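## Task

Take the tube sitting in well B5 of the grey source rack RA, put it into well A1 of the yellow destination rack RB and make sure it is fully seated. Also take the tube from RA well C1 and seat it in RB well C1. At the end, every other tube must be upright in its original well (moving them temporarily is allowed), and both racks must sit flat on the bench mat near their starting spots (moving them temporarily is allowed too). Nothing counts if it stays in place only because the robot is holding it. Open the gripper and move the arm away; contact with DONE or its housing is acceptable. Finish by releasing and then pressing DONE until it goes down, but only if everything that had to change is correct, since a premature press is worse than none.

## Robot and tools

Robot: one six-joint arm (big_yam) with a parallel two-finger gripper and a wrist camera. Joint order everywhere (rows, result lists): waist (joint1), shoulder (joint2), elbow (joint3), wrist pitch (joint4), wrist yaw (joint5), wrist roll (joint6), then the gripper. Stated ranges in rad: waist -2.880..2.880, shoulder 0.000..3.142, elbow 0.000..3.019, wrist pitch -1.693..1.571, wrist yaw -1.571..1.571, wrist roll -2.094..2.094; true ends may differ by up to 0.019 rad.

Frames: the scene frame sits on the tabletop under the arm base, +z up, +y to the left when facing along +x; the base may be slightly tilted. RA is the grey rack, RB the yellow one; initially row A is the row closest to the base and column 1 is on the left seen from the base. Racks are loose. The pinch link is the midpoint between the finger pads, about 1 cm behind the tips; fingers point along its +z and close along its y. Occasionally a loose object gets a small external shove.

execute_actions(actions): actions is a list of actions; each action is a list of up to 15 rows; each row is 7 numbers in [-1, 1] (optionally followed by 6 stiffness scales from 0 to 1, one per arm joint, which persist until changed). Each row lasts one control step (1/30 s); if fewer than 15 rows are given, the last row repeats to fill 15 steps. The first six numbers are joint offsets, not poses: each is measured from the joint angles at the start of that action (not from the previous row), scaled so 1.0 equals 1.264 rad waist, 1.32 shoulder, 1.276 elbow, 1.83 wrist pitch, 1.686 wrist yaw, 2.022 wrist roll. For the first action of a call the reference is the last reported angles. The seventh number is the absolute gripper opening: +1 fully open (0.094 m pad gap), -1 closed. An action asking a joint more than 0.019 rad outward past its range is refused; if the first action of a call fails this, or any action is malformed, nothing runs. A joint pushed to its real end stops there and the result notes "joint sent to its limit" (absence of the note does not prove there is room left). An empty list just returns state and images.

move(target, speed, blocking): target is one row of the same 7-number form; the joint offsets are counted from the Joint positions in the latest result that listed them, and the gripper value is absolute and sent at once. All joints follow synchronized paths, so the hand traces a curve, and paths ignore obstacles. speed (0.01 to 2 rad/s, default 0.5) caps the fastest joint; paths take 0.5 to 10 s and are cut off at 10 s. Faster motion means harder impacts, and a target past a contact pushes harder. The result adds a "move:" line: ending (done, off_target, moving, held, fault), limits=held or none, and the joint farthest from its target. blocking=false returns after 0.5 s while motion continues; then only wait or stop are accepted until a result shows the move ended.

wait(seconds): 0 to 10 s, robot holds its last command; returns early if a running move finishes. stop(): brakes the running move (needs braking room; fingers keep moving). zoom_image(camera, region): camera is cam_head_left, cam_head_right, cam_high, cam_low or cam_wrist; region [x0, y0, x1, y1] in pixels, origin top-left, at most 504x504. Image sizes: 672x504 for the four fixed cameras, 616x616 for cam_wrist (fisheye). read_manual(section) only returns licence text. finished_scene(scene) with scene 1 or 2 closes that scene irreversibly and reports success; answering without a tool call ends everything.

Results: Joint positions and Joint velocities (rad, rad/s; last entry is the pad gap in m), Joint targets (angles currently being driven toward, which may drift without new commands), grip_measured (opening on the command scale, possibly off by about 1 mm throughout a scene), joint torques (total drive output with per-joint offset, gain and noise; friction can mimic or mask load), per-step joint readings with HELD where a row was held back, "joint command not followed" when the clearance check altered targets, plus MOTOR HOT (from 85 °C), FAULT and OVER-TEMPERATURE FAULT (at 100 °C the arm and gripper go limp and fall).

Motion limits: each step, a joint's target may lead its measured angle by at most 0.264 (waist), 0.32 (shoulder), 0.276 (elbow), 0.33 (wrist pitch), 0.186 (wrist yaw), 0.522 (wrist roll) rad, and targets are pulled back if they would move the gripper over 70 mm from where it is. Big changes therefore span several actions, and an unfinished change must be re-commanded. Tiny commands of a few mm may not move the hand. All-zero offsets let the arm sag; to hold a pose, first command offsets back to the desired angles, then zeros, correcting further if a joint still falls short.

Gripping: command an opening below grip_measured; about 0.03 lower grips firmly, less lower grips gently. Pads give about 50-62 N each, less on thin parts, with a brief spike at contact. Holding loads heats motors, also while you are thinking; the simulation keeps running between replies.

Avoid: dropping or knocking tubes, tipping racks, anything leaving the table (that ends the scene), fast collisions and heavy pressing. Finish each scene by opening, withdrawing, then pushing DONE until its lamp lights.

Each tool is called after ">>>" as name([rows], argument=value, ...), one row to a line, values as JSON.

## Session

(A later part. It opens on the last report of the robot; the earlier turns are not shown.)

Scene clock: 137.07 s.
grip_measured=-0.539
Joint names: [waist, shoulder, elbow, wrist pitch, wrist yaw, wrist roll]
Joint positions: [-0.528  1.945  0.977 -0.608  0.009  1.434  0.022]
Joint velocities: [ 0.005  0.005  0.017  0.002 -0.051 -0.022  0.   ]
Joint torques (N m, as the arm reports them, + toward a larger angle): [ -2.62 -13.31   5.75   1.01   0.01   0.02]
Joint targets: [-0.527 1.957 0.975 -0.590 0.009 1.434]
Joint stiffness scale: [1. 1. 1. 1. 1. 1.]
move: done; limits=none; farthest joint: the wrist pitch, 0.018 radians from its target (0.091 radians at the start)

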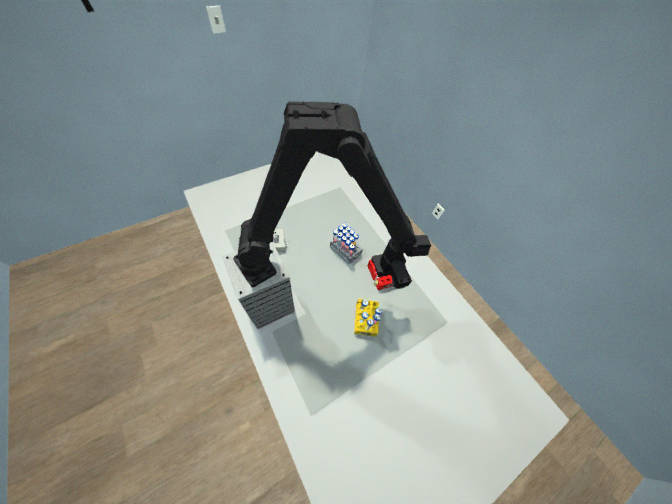

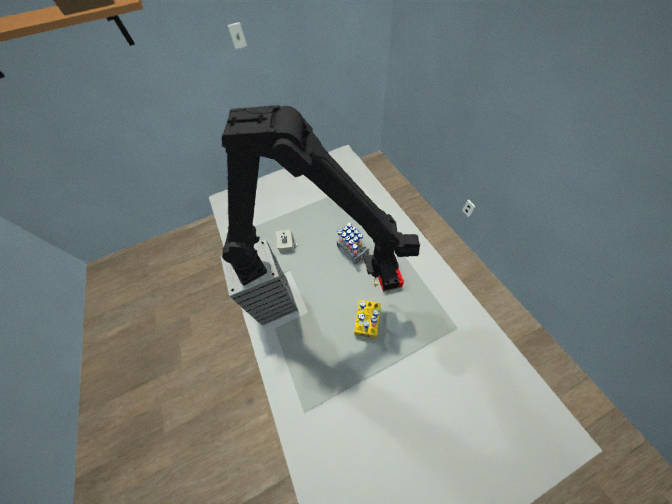

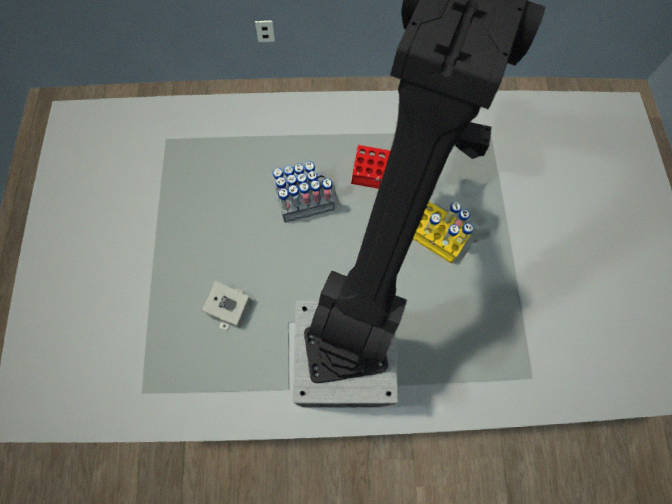

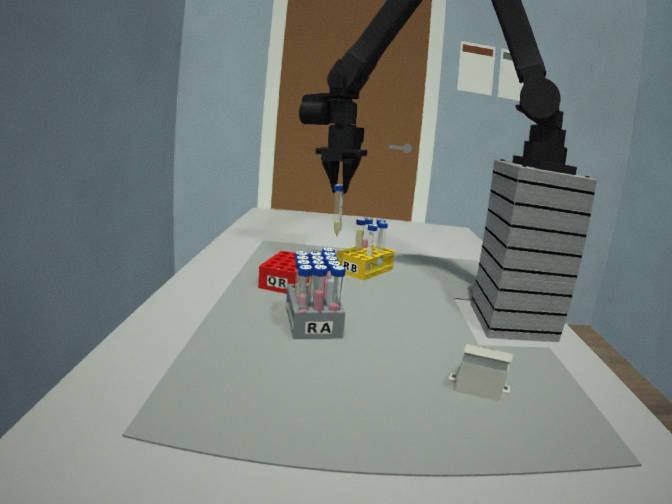

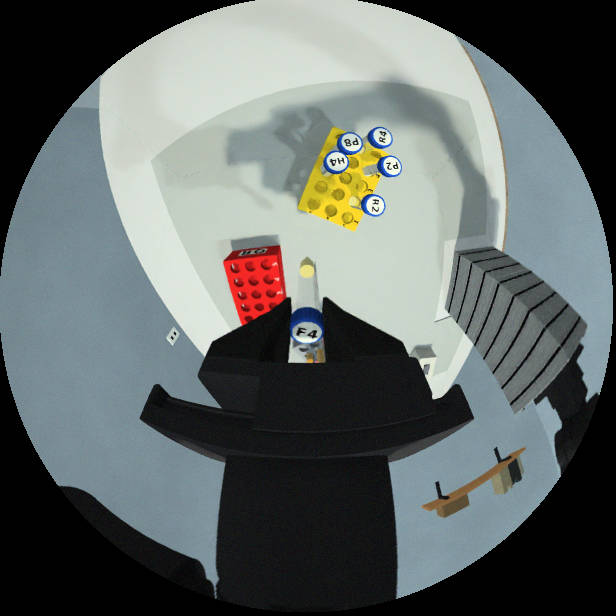

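>>> move(target=[-0.068,-0.036,-0.13,0.082,0,0,-0.6], speed=0.2)

Scene clock: 148.40 s.
grip_measured=-0.539
Joint names: [waist, shoulder, elbow, wrist pitch, wrist yaw, wrist roll]
Joint positions: [-0.602  1.914  0.81  -0.476  0.009  1.434  0.022]
Joint velocities: [-0.015 -0.005  0.002  0.007  0.051 -0.095  0.001]
Joint torques (N m, as the arm reports them, + toward a larger angle): [ -3.26 -13.9    4.52   0.98   0.01   0.01]
Joint targets: [-0.614 1.898 0.810 -0.458 0.009 1.434]
Joint stiffness scale: [1. 1. 1. 1. 1. 1.]
move: done; limits=none; farthest joint: the wrist pitch, 0.018 radians from its target (0.150 radians at the start)

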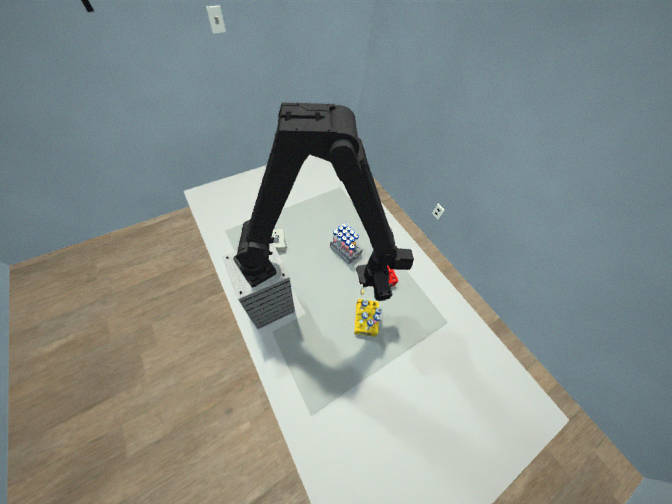

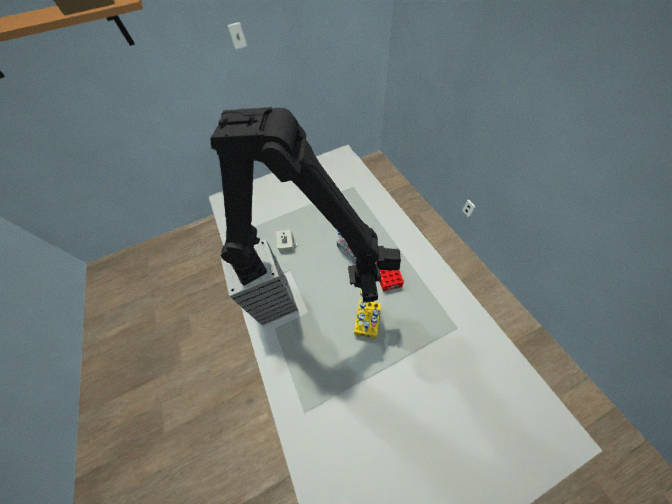

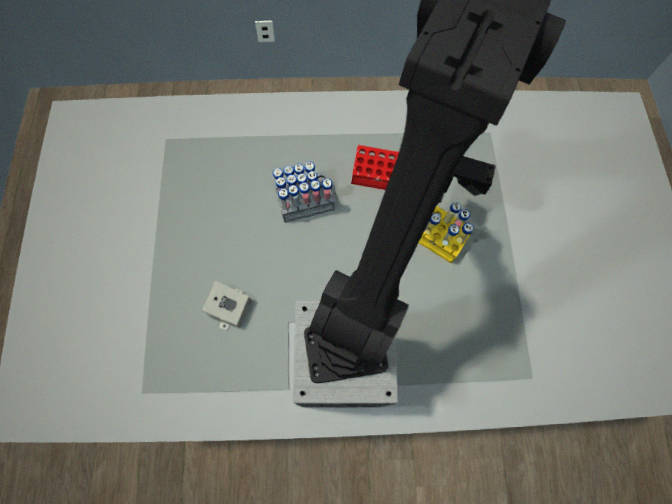

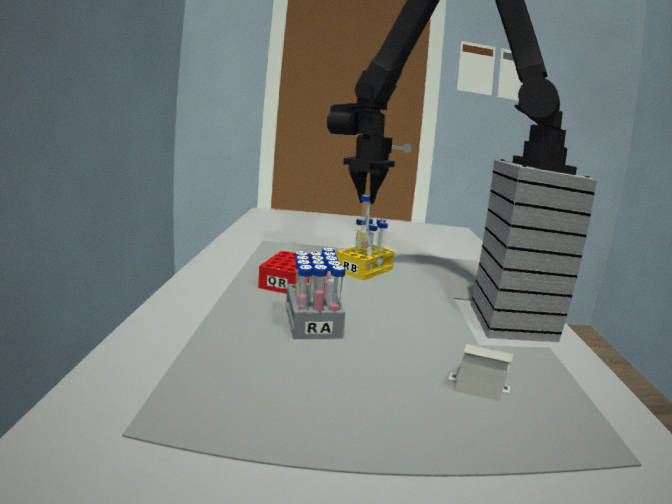

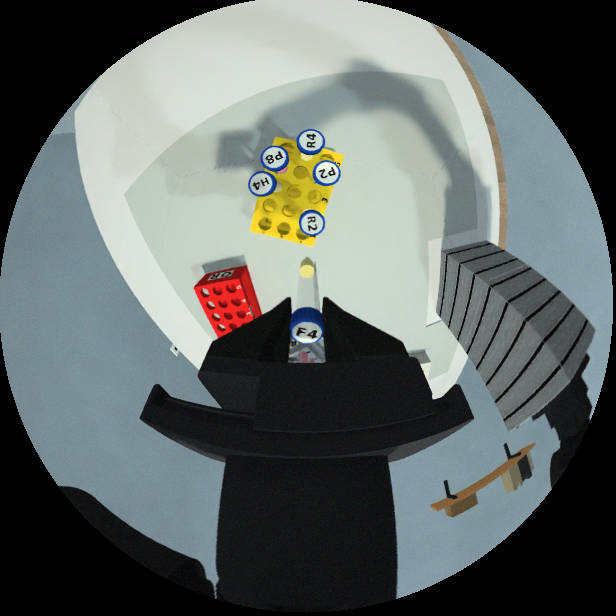

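>>> move(target=[-0.056,0,0,0.005,0,0,-0.6], speed=0.1)

>>> zoom_image(camera="cam_wrist", region=[230,180,390,340])

>>> zoom_image(camera="cam_low", region=[320,180,420,290])

Scene clock: 154.90 s.
grip_measured=-0.539
Joint names: [waist, shoulder, elbow, wrist pitch, wrist yaw, wrist roll]
Joint positions: [-0.661  1.914  0.81  -0.476  0.009  1.434  0.022]
Joint velocities: [ 0.015 -0.015 -0.007  0.007  0.007  0.051  0.   ]
Joint torques (N m, as the arm reports them, + toward a larger angle): [ -3.92 -12.42   4.68   0.51  -0.04   0.  ]
Joint targets: [-0.673 1.914 0.810 -0.467 0.009 1.434]
Joint stiffness scale: [1. 1. 1. 1. 1. 1.]
move: done; limits=none; farthest joint: the waist, 0.012 radians from its target (0.071 radians at the start)

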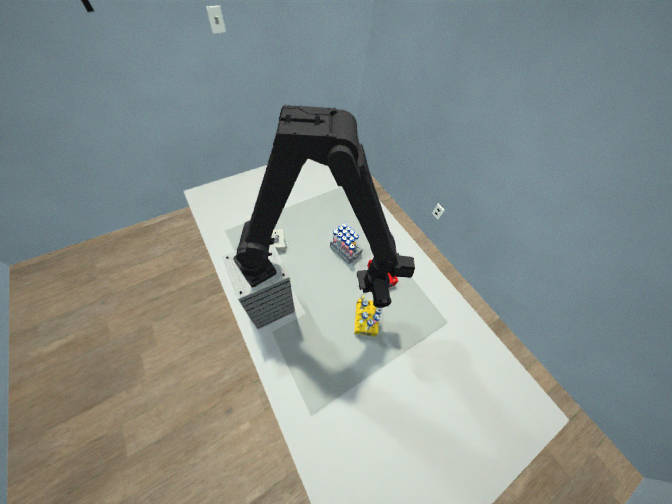

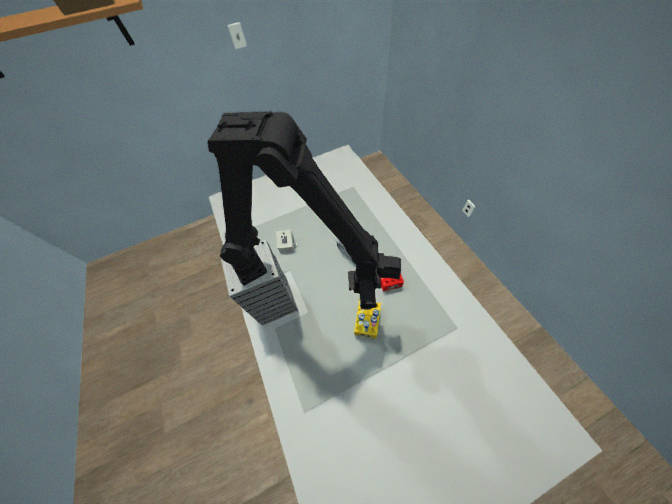

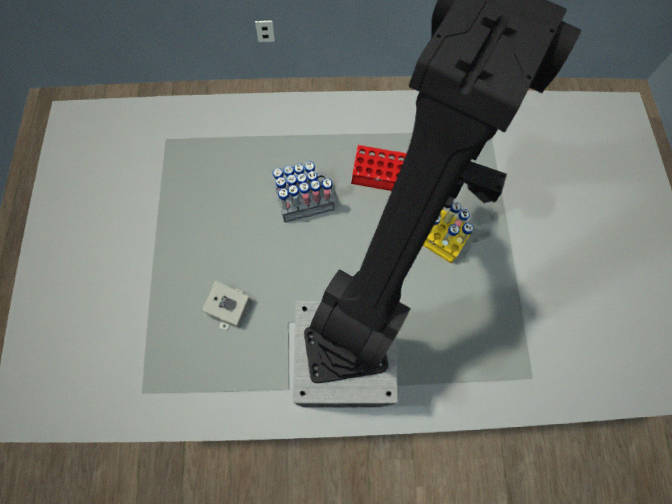

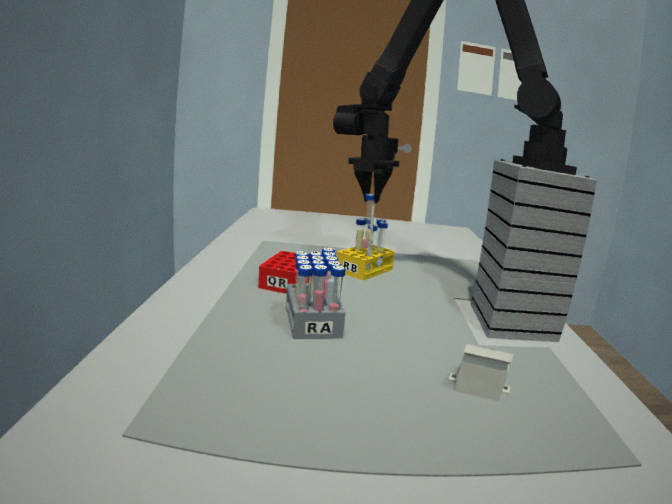

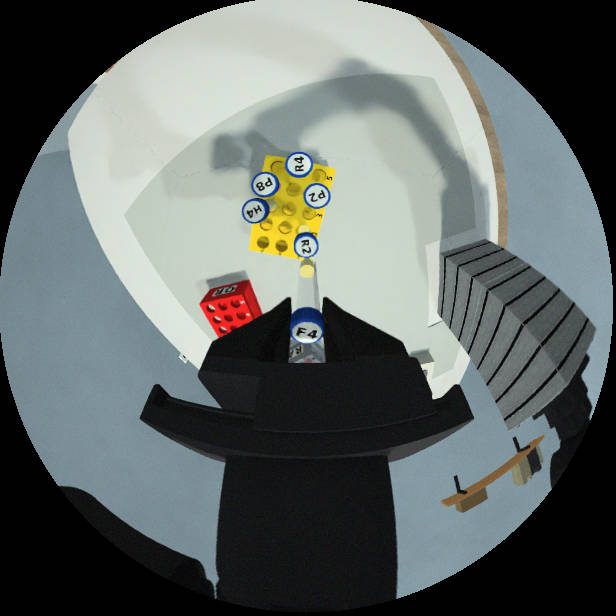

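Region (230, 180, 390, 340) of cam_wrist's 616x616 image, scaled by 3.150, with more detail than that image has.

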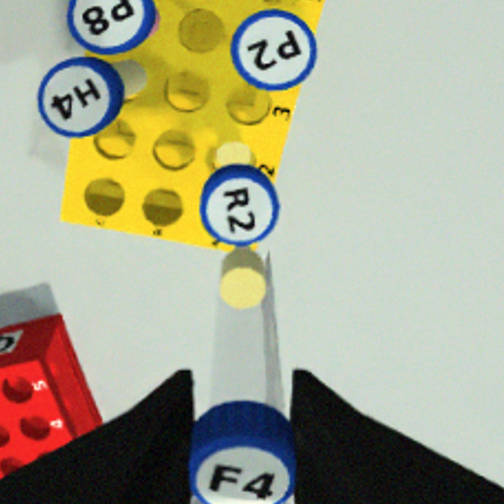

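Region (320, 180, 420, 290) of cam_low's 672x504 image, scaled by 4.582, with more detail than that image has; it fills the left 458 columns of this view, and the rest is white.

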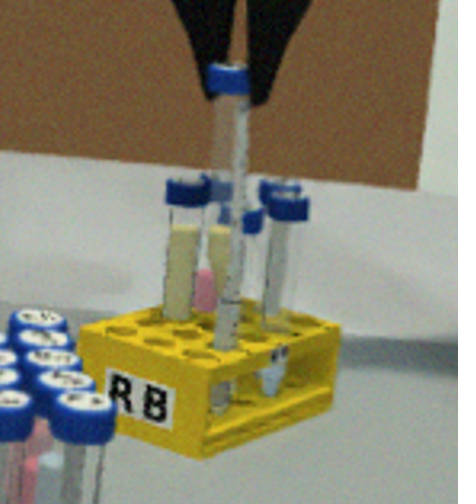

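>>> move(target=[0,0,0,0,0,-1,-0.6], speed=1.5)

>>> move(target=[0,0.045,0.03,0.027,0,-0.5,-0.6], speed=1)

>>> zoom_image(camera="cam_wrist", region=[230,180,390,340])

Scene clock: 164.83 s.
grip_measured=-0.539
Joint names: [waist, shoulder, elbow, wrist pitch, wrist yaw, wrist roll]
Joint positions: [-0.661  1.914  0.81  -0.476  0.009 -0.577  0.022]
Joint velocities: [-0.015 -0.005 -0.007  0.002 -0.007  0.022 -0.001]
Joint torques (N m, as the arm reports them, + toward a larger angle): [ -2.21 -12.78   4.65   0.58  -0.19  -0.09]
Joint targets: [-0.661 1.914 0.810 -0.476 0.009 -0.588]
Joint stiffness scale: [1. 1. 1. 1. 1. 1.]
move: done; limits=none; farthest joint: the wrist roll, 0.011 radians from its target (2.022 radians at the start)

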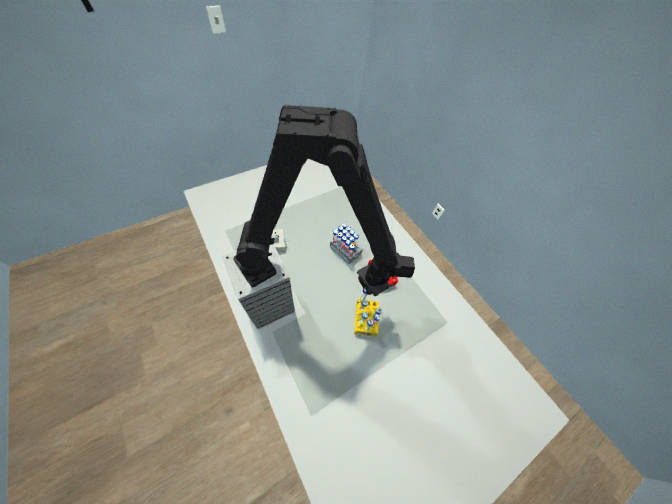

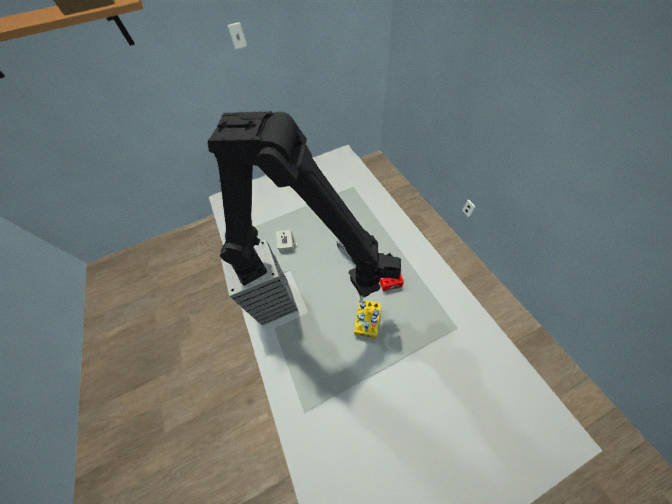

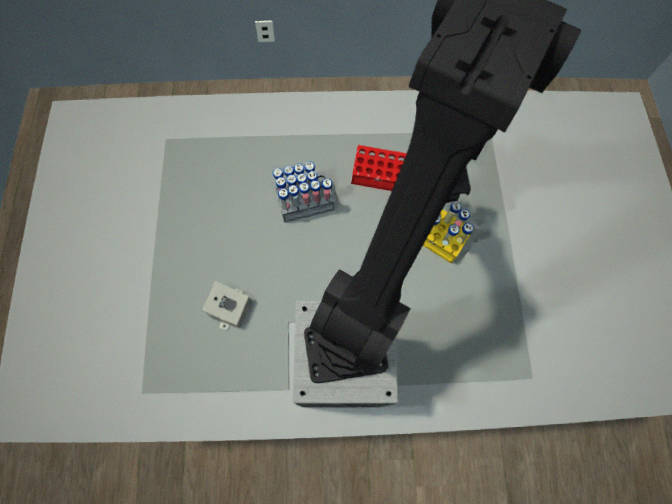

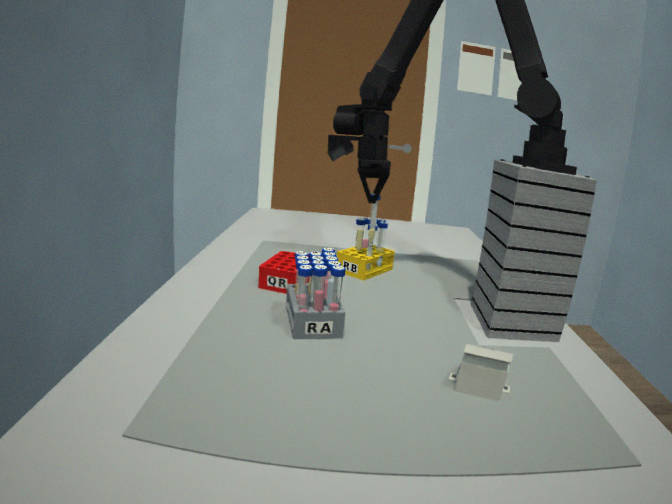

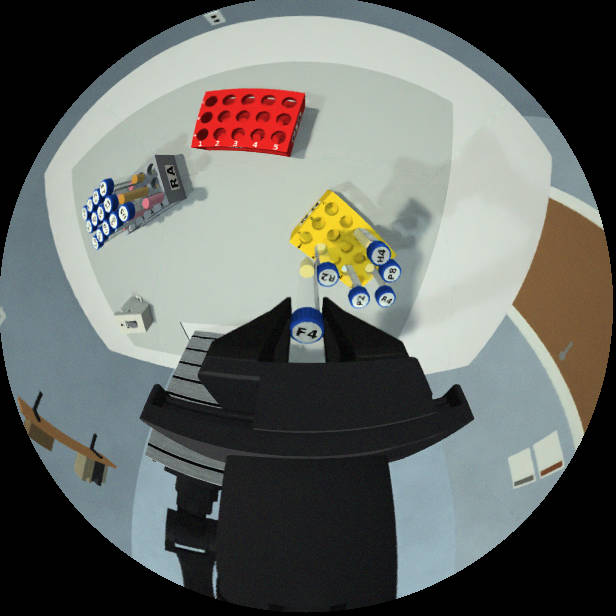

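Scene clock: 166.80 s.
grip_measured=-0.539
Joint names: [waist, shoulder, elbow, wrist pitch, wrist yaw, wrist roll]
Joint positions: [-0.661  1.959  0.823 -0.445  0.009 -1.577  0.022]
Joint velocities: [-0.024  0.005  0.007 -0.017  0.007 -0.081 -0.   ]
Joint torques (N m, as the arm reports them, + toward a larger angle): [ -2.41 -11.9    6.52   1.07  -0.22  -0.13]
Joint targets: [-0.661 1.973 0.849 -0.427 0.009 -1.588]
Joint stiffness scale: [1. 1. 1. 1. 1. 1.]
move: off_target; limits=none; farthest joint: the elbow, 0.025 radians from its target (0.038 radians at the start)

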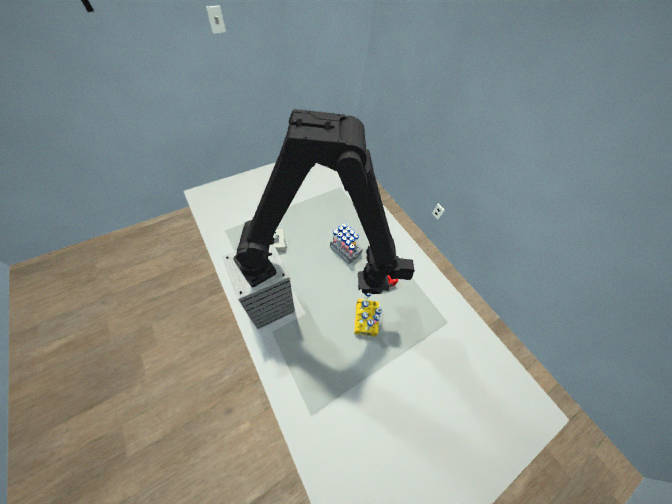

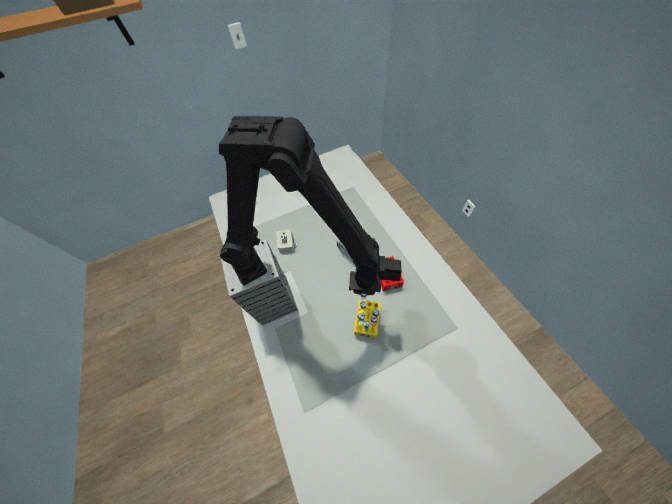

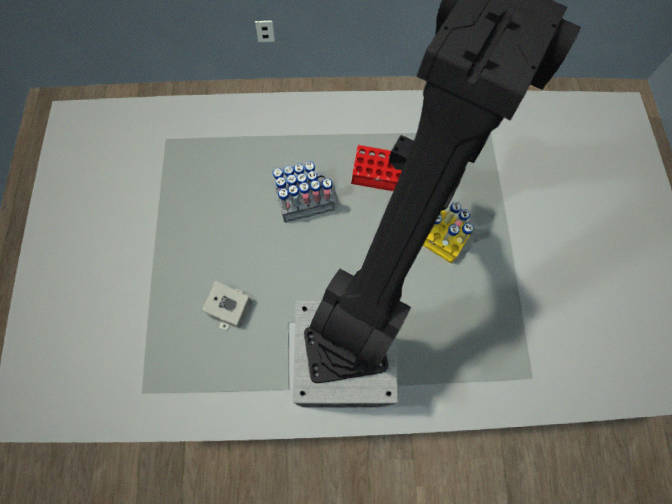

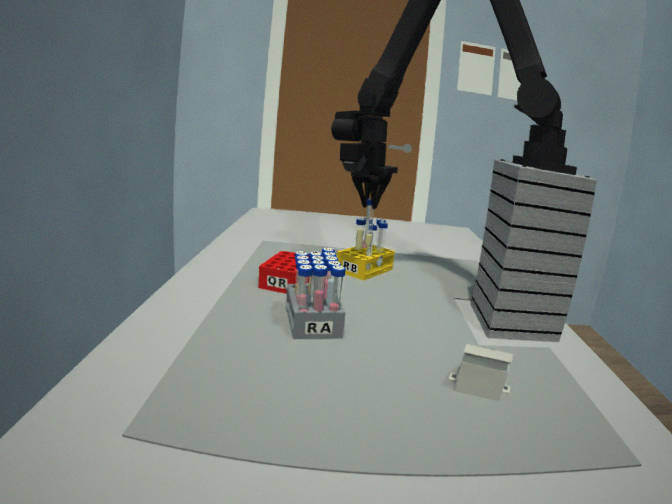

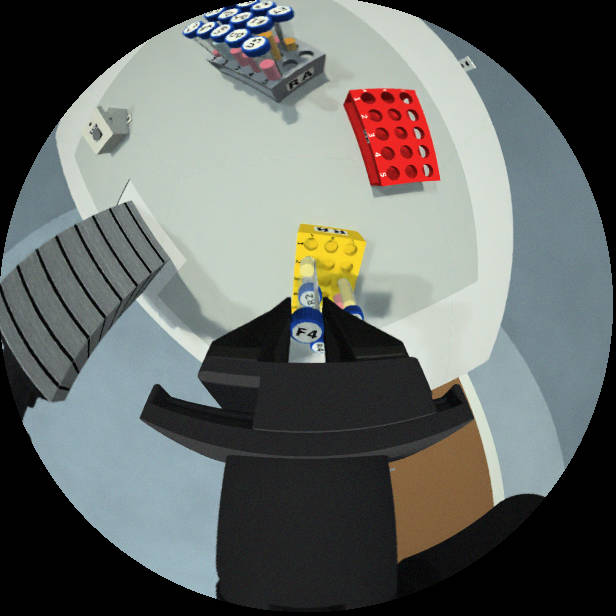

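Region (230, 180, 390, 340) of cam_wrist's 616x616 image, scaled by 3.150, with more detail than that image has.

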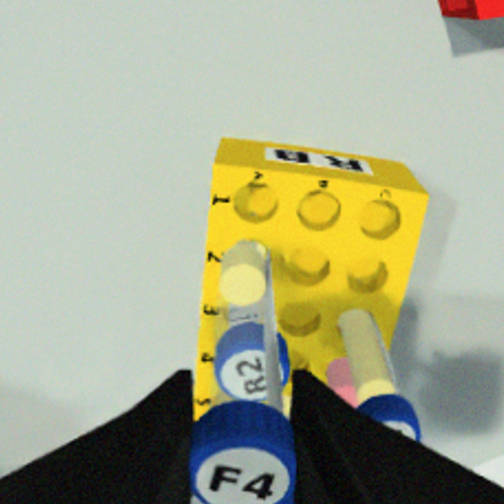

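>>> move(target=[0.033,0.012,0.026,0.012,0,0,-0.6], speed=0.05)

>>> zoom_image(camera="cam_wrist", region=[230,180,390,340])

>>> zoom_image(camera="cam_low", region=[320,180,420,290])

Scene clock: 173.83 s.
grip_measured=-0.539
Joint names: [waist, shoulder, elbow, wrist pitch, wrist yaw, wrist roll]
Joint positions: [-0.633  1.961  0.833 -0.44   0.009 -1.577  0.022]
Joint velocities: [ 0.005 -0.005 -0.012  0.002 -0.007 -0.007 -0.001]
Joint torques (N m, as the arm reports them, + toward a larger angle): [ -0.82 -11.26   6.51   1.09  -0.21   0.01]
Joint targets: [-0.619 1.975 0.856 -0.423 0.009 -1.577]
Joint stiffness scale: [1. 1. 1. 1. 1. 1.]
move: off_target; limits=none; farthest joint: the elbow, 0.023 radians from its target (0.033 radians at the start)

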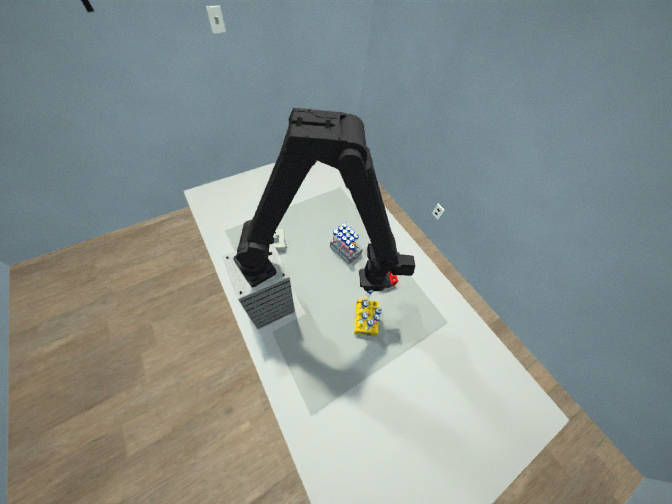

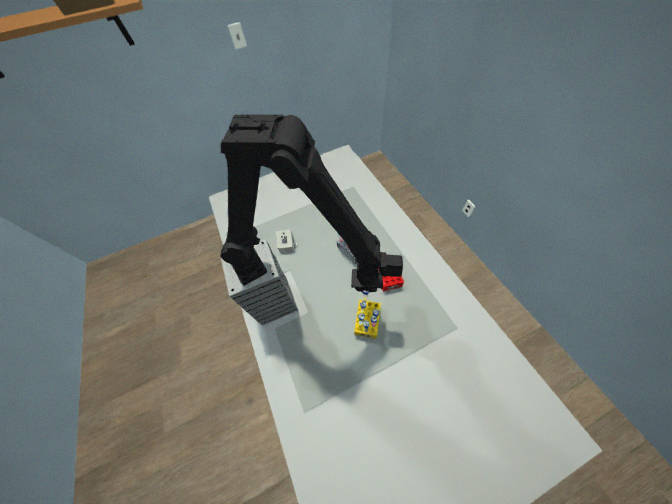

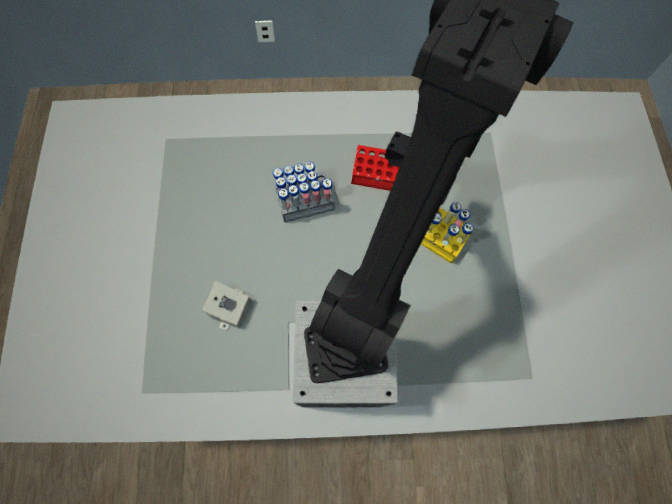

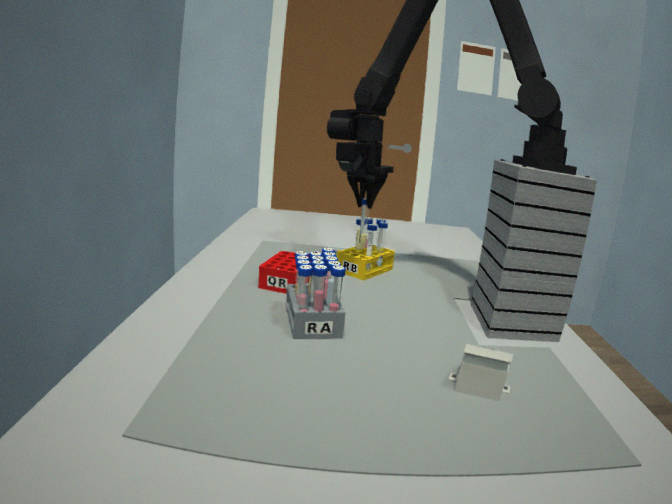

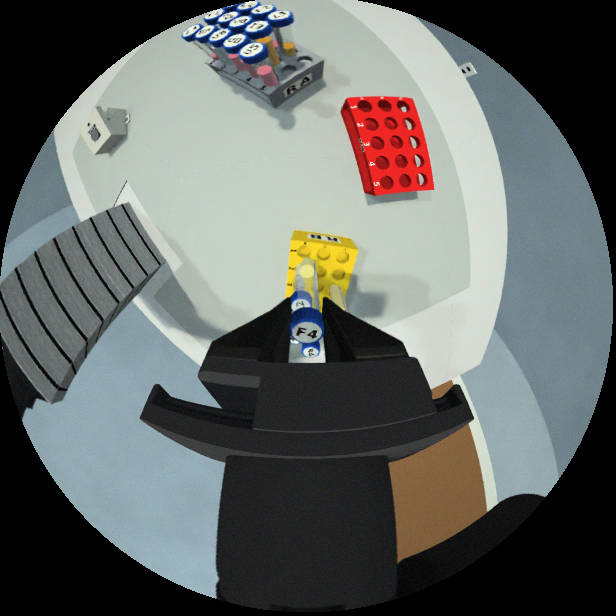

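Region (230, 180, 390, 340) of cam_wrist's 616x616 image, scaled by 3.150, with more detail than that image has.

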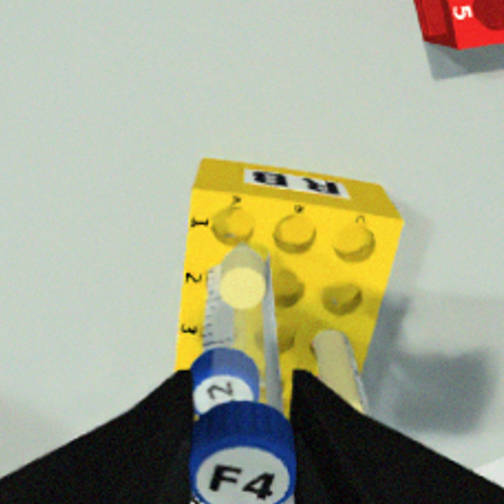

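Region (320, 180, 420, 290) of cam_low's 672x504 image, scaled by 4.582, with more detail than that image has; it fills the left 458 columns of this view, and the rest is white.

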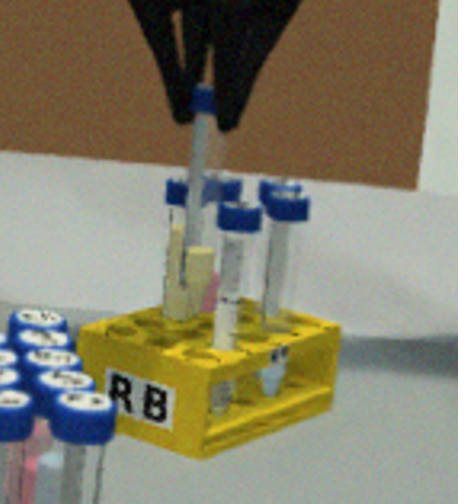

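>>> move(target=[0.01,0.044,0.018,0.028,0,0,-0.6], speed=0.05)

>>> zoom_image(camera="cam_wrist", region=[230,180,390,340])

Scene clock: 179.87 s.
grip_measured=-0.539
Joint names: [waist, shoulder, elbow, wrist pitch, wrist yaw, wrist roll]
Joint positions: [-0.633  2.006  0.833 -0.406  0.009 -1.577  0.022]
Joint velocities: [-0.005 -0.015 -0.002 -0.002  0.007  0.007  0.001]
Joint torques (N m, as the arm reports them, + toward a larger angle): [ -1.77 -11.89   6.07   1.04  -0.18  -0.02]
Joint targets: [-0.620 2.019 0.856 -0.389 0.009 -1.577]
Joint stiffness scale: [1. 1. 1. 1. 1. 1.]
move: off_target; limits=none; farthest joint: the elbow, 0.023 radians from its target (0.023 radians at the start)

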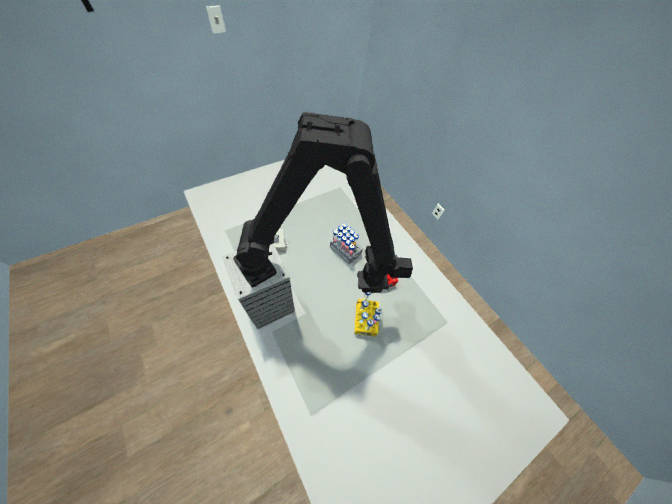

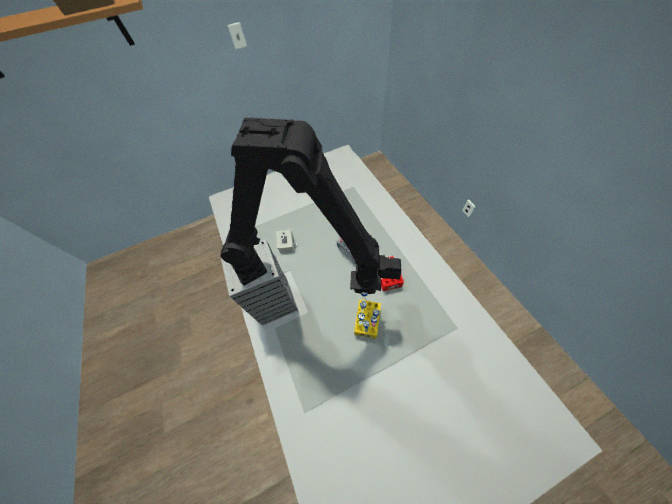

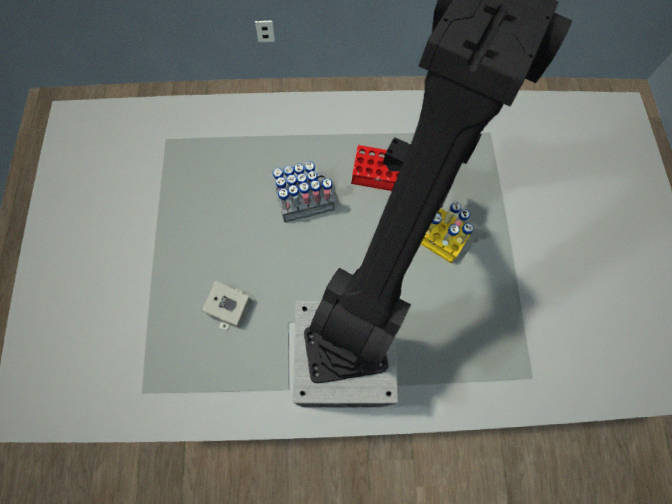

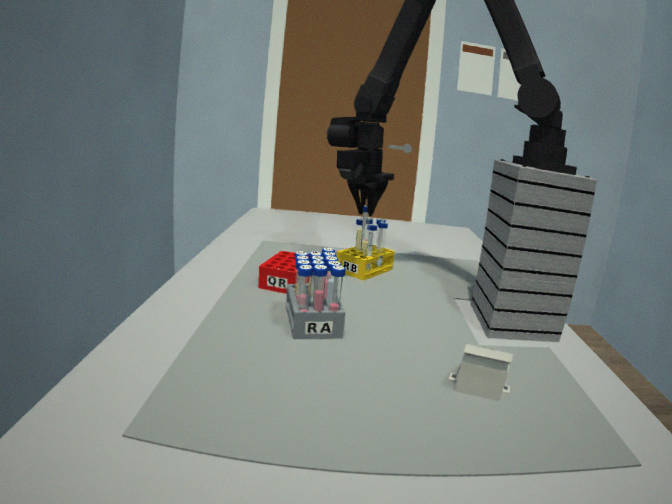

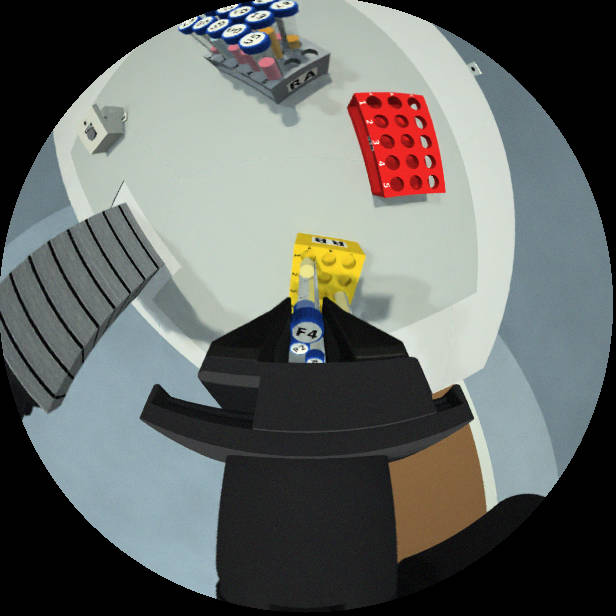

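Region (230, 180, 390, 340) of cam_wrist's 616x616 image, scaled by 3.150, with more detail than that image has.

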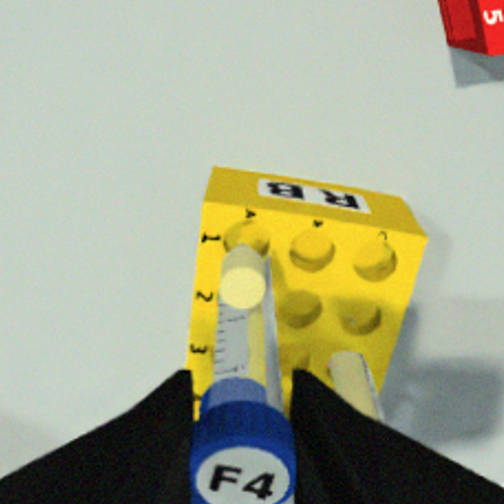

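>>> move(target=[0.018,0.085,0.032,0.056,0,0,-0.6], speed=0.05)

>>> zoom_image(camera="cam_low", region=[320,180,420,290])

Scene clock: 189.17 s.
grip_measured=-0.539
Joint names: [waist, shoulder, elbow, wrist pitch, wrist yaw, wrist roll]
Joint positions: [-0.627  2.105  0.851 -0.323  0.009 -1.577  0.022]
Joint velocities: [-0.005 -0.015  0.007 -0.017 -0.007  0.051  0.001]
Joint torques (N m, as the arm reports them, + toward a larger angle): [ -1.22 -11.82   5.24   1.    -0.24  -0.01]
Joint targets: [-0.610 2.118 0.874 -0.304 0.009 -1.577]
Joint stiffness scale: [1. 1. 1. 1. 1. 1.]
move: off_target; limits=none; farthest joint: the elbow, 0.022 radians from its target (0.041 radians at the start)

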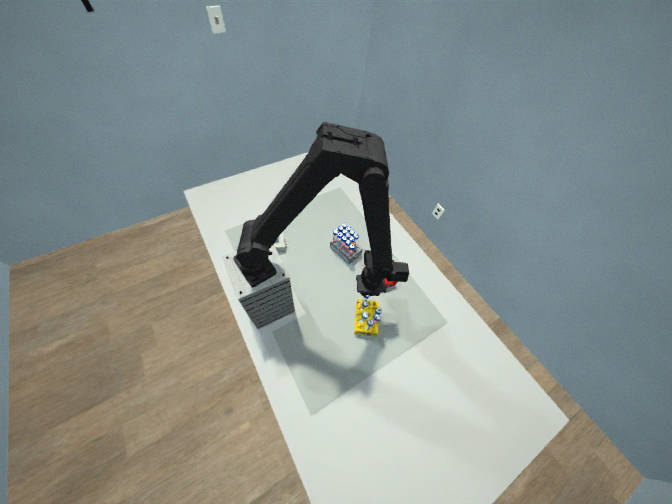

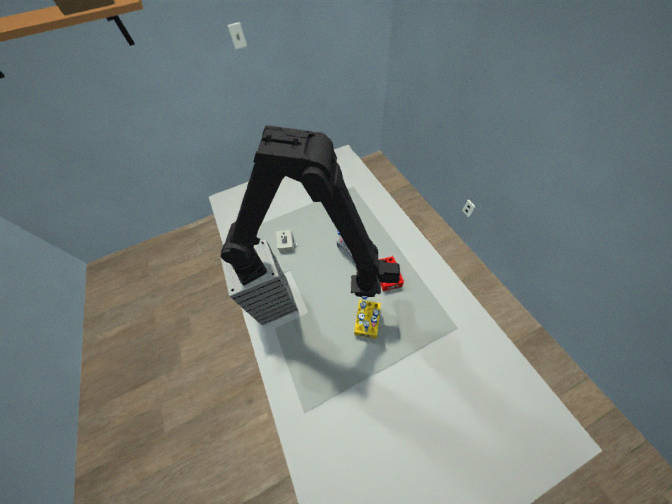

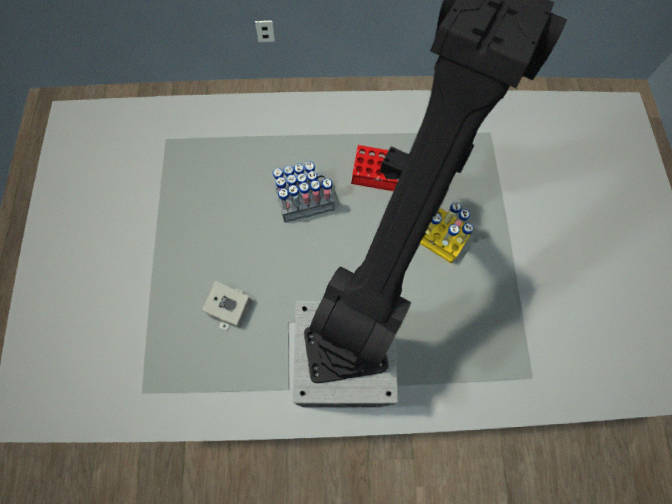

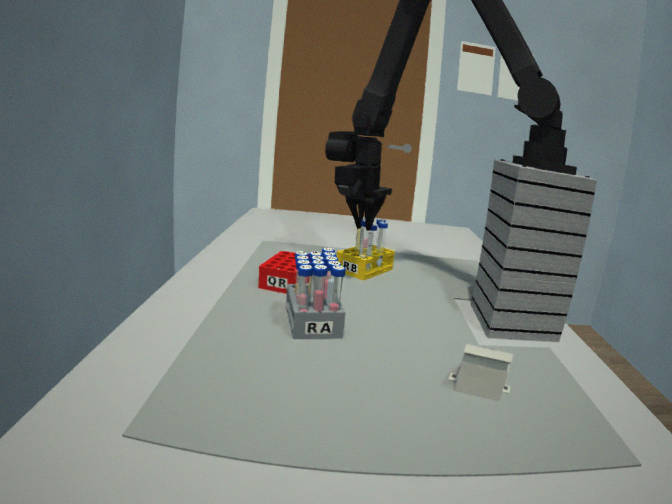

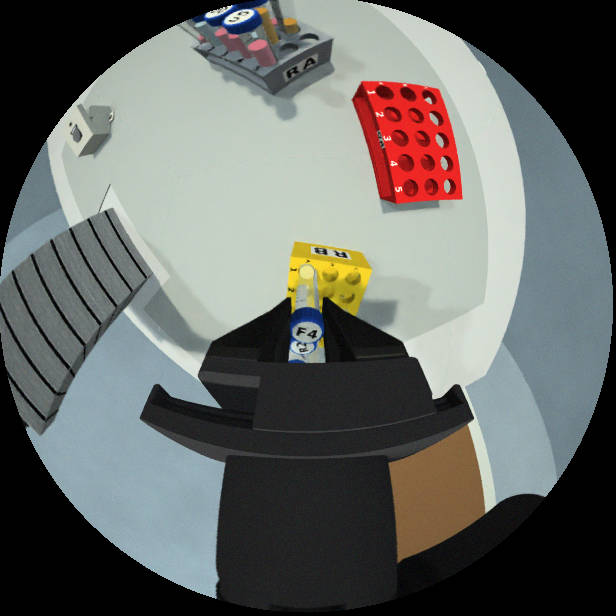

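Region (320, 180, 420, 290) of cam_low's 672x504 image, scaled by 4.582, with more detail than that image has; it fills the left 458 columns of this view, and the rest is white.

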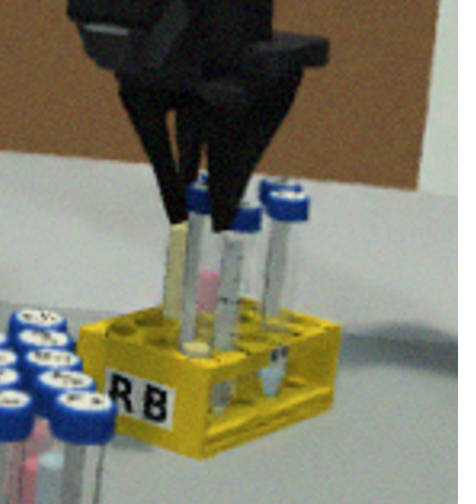

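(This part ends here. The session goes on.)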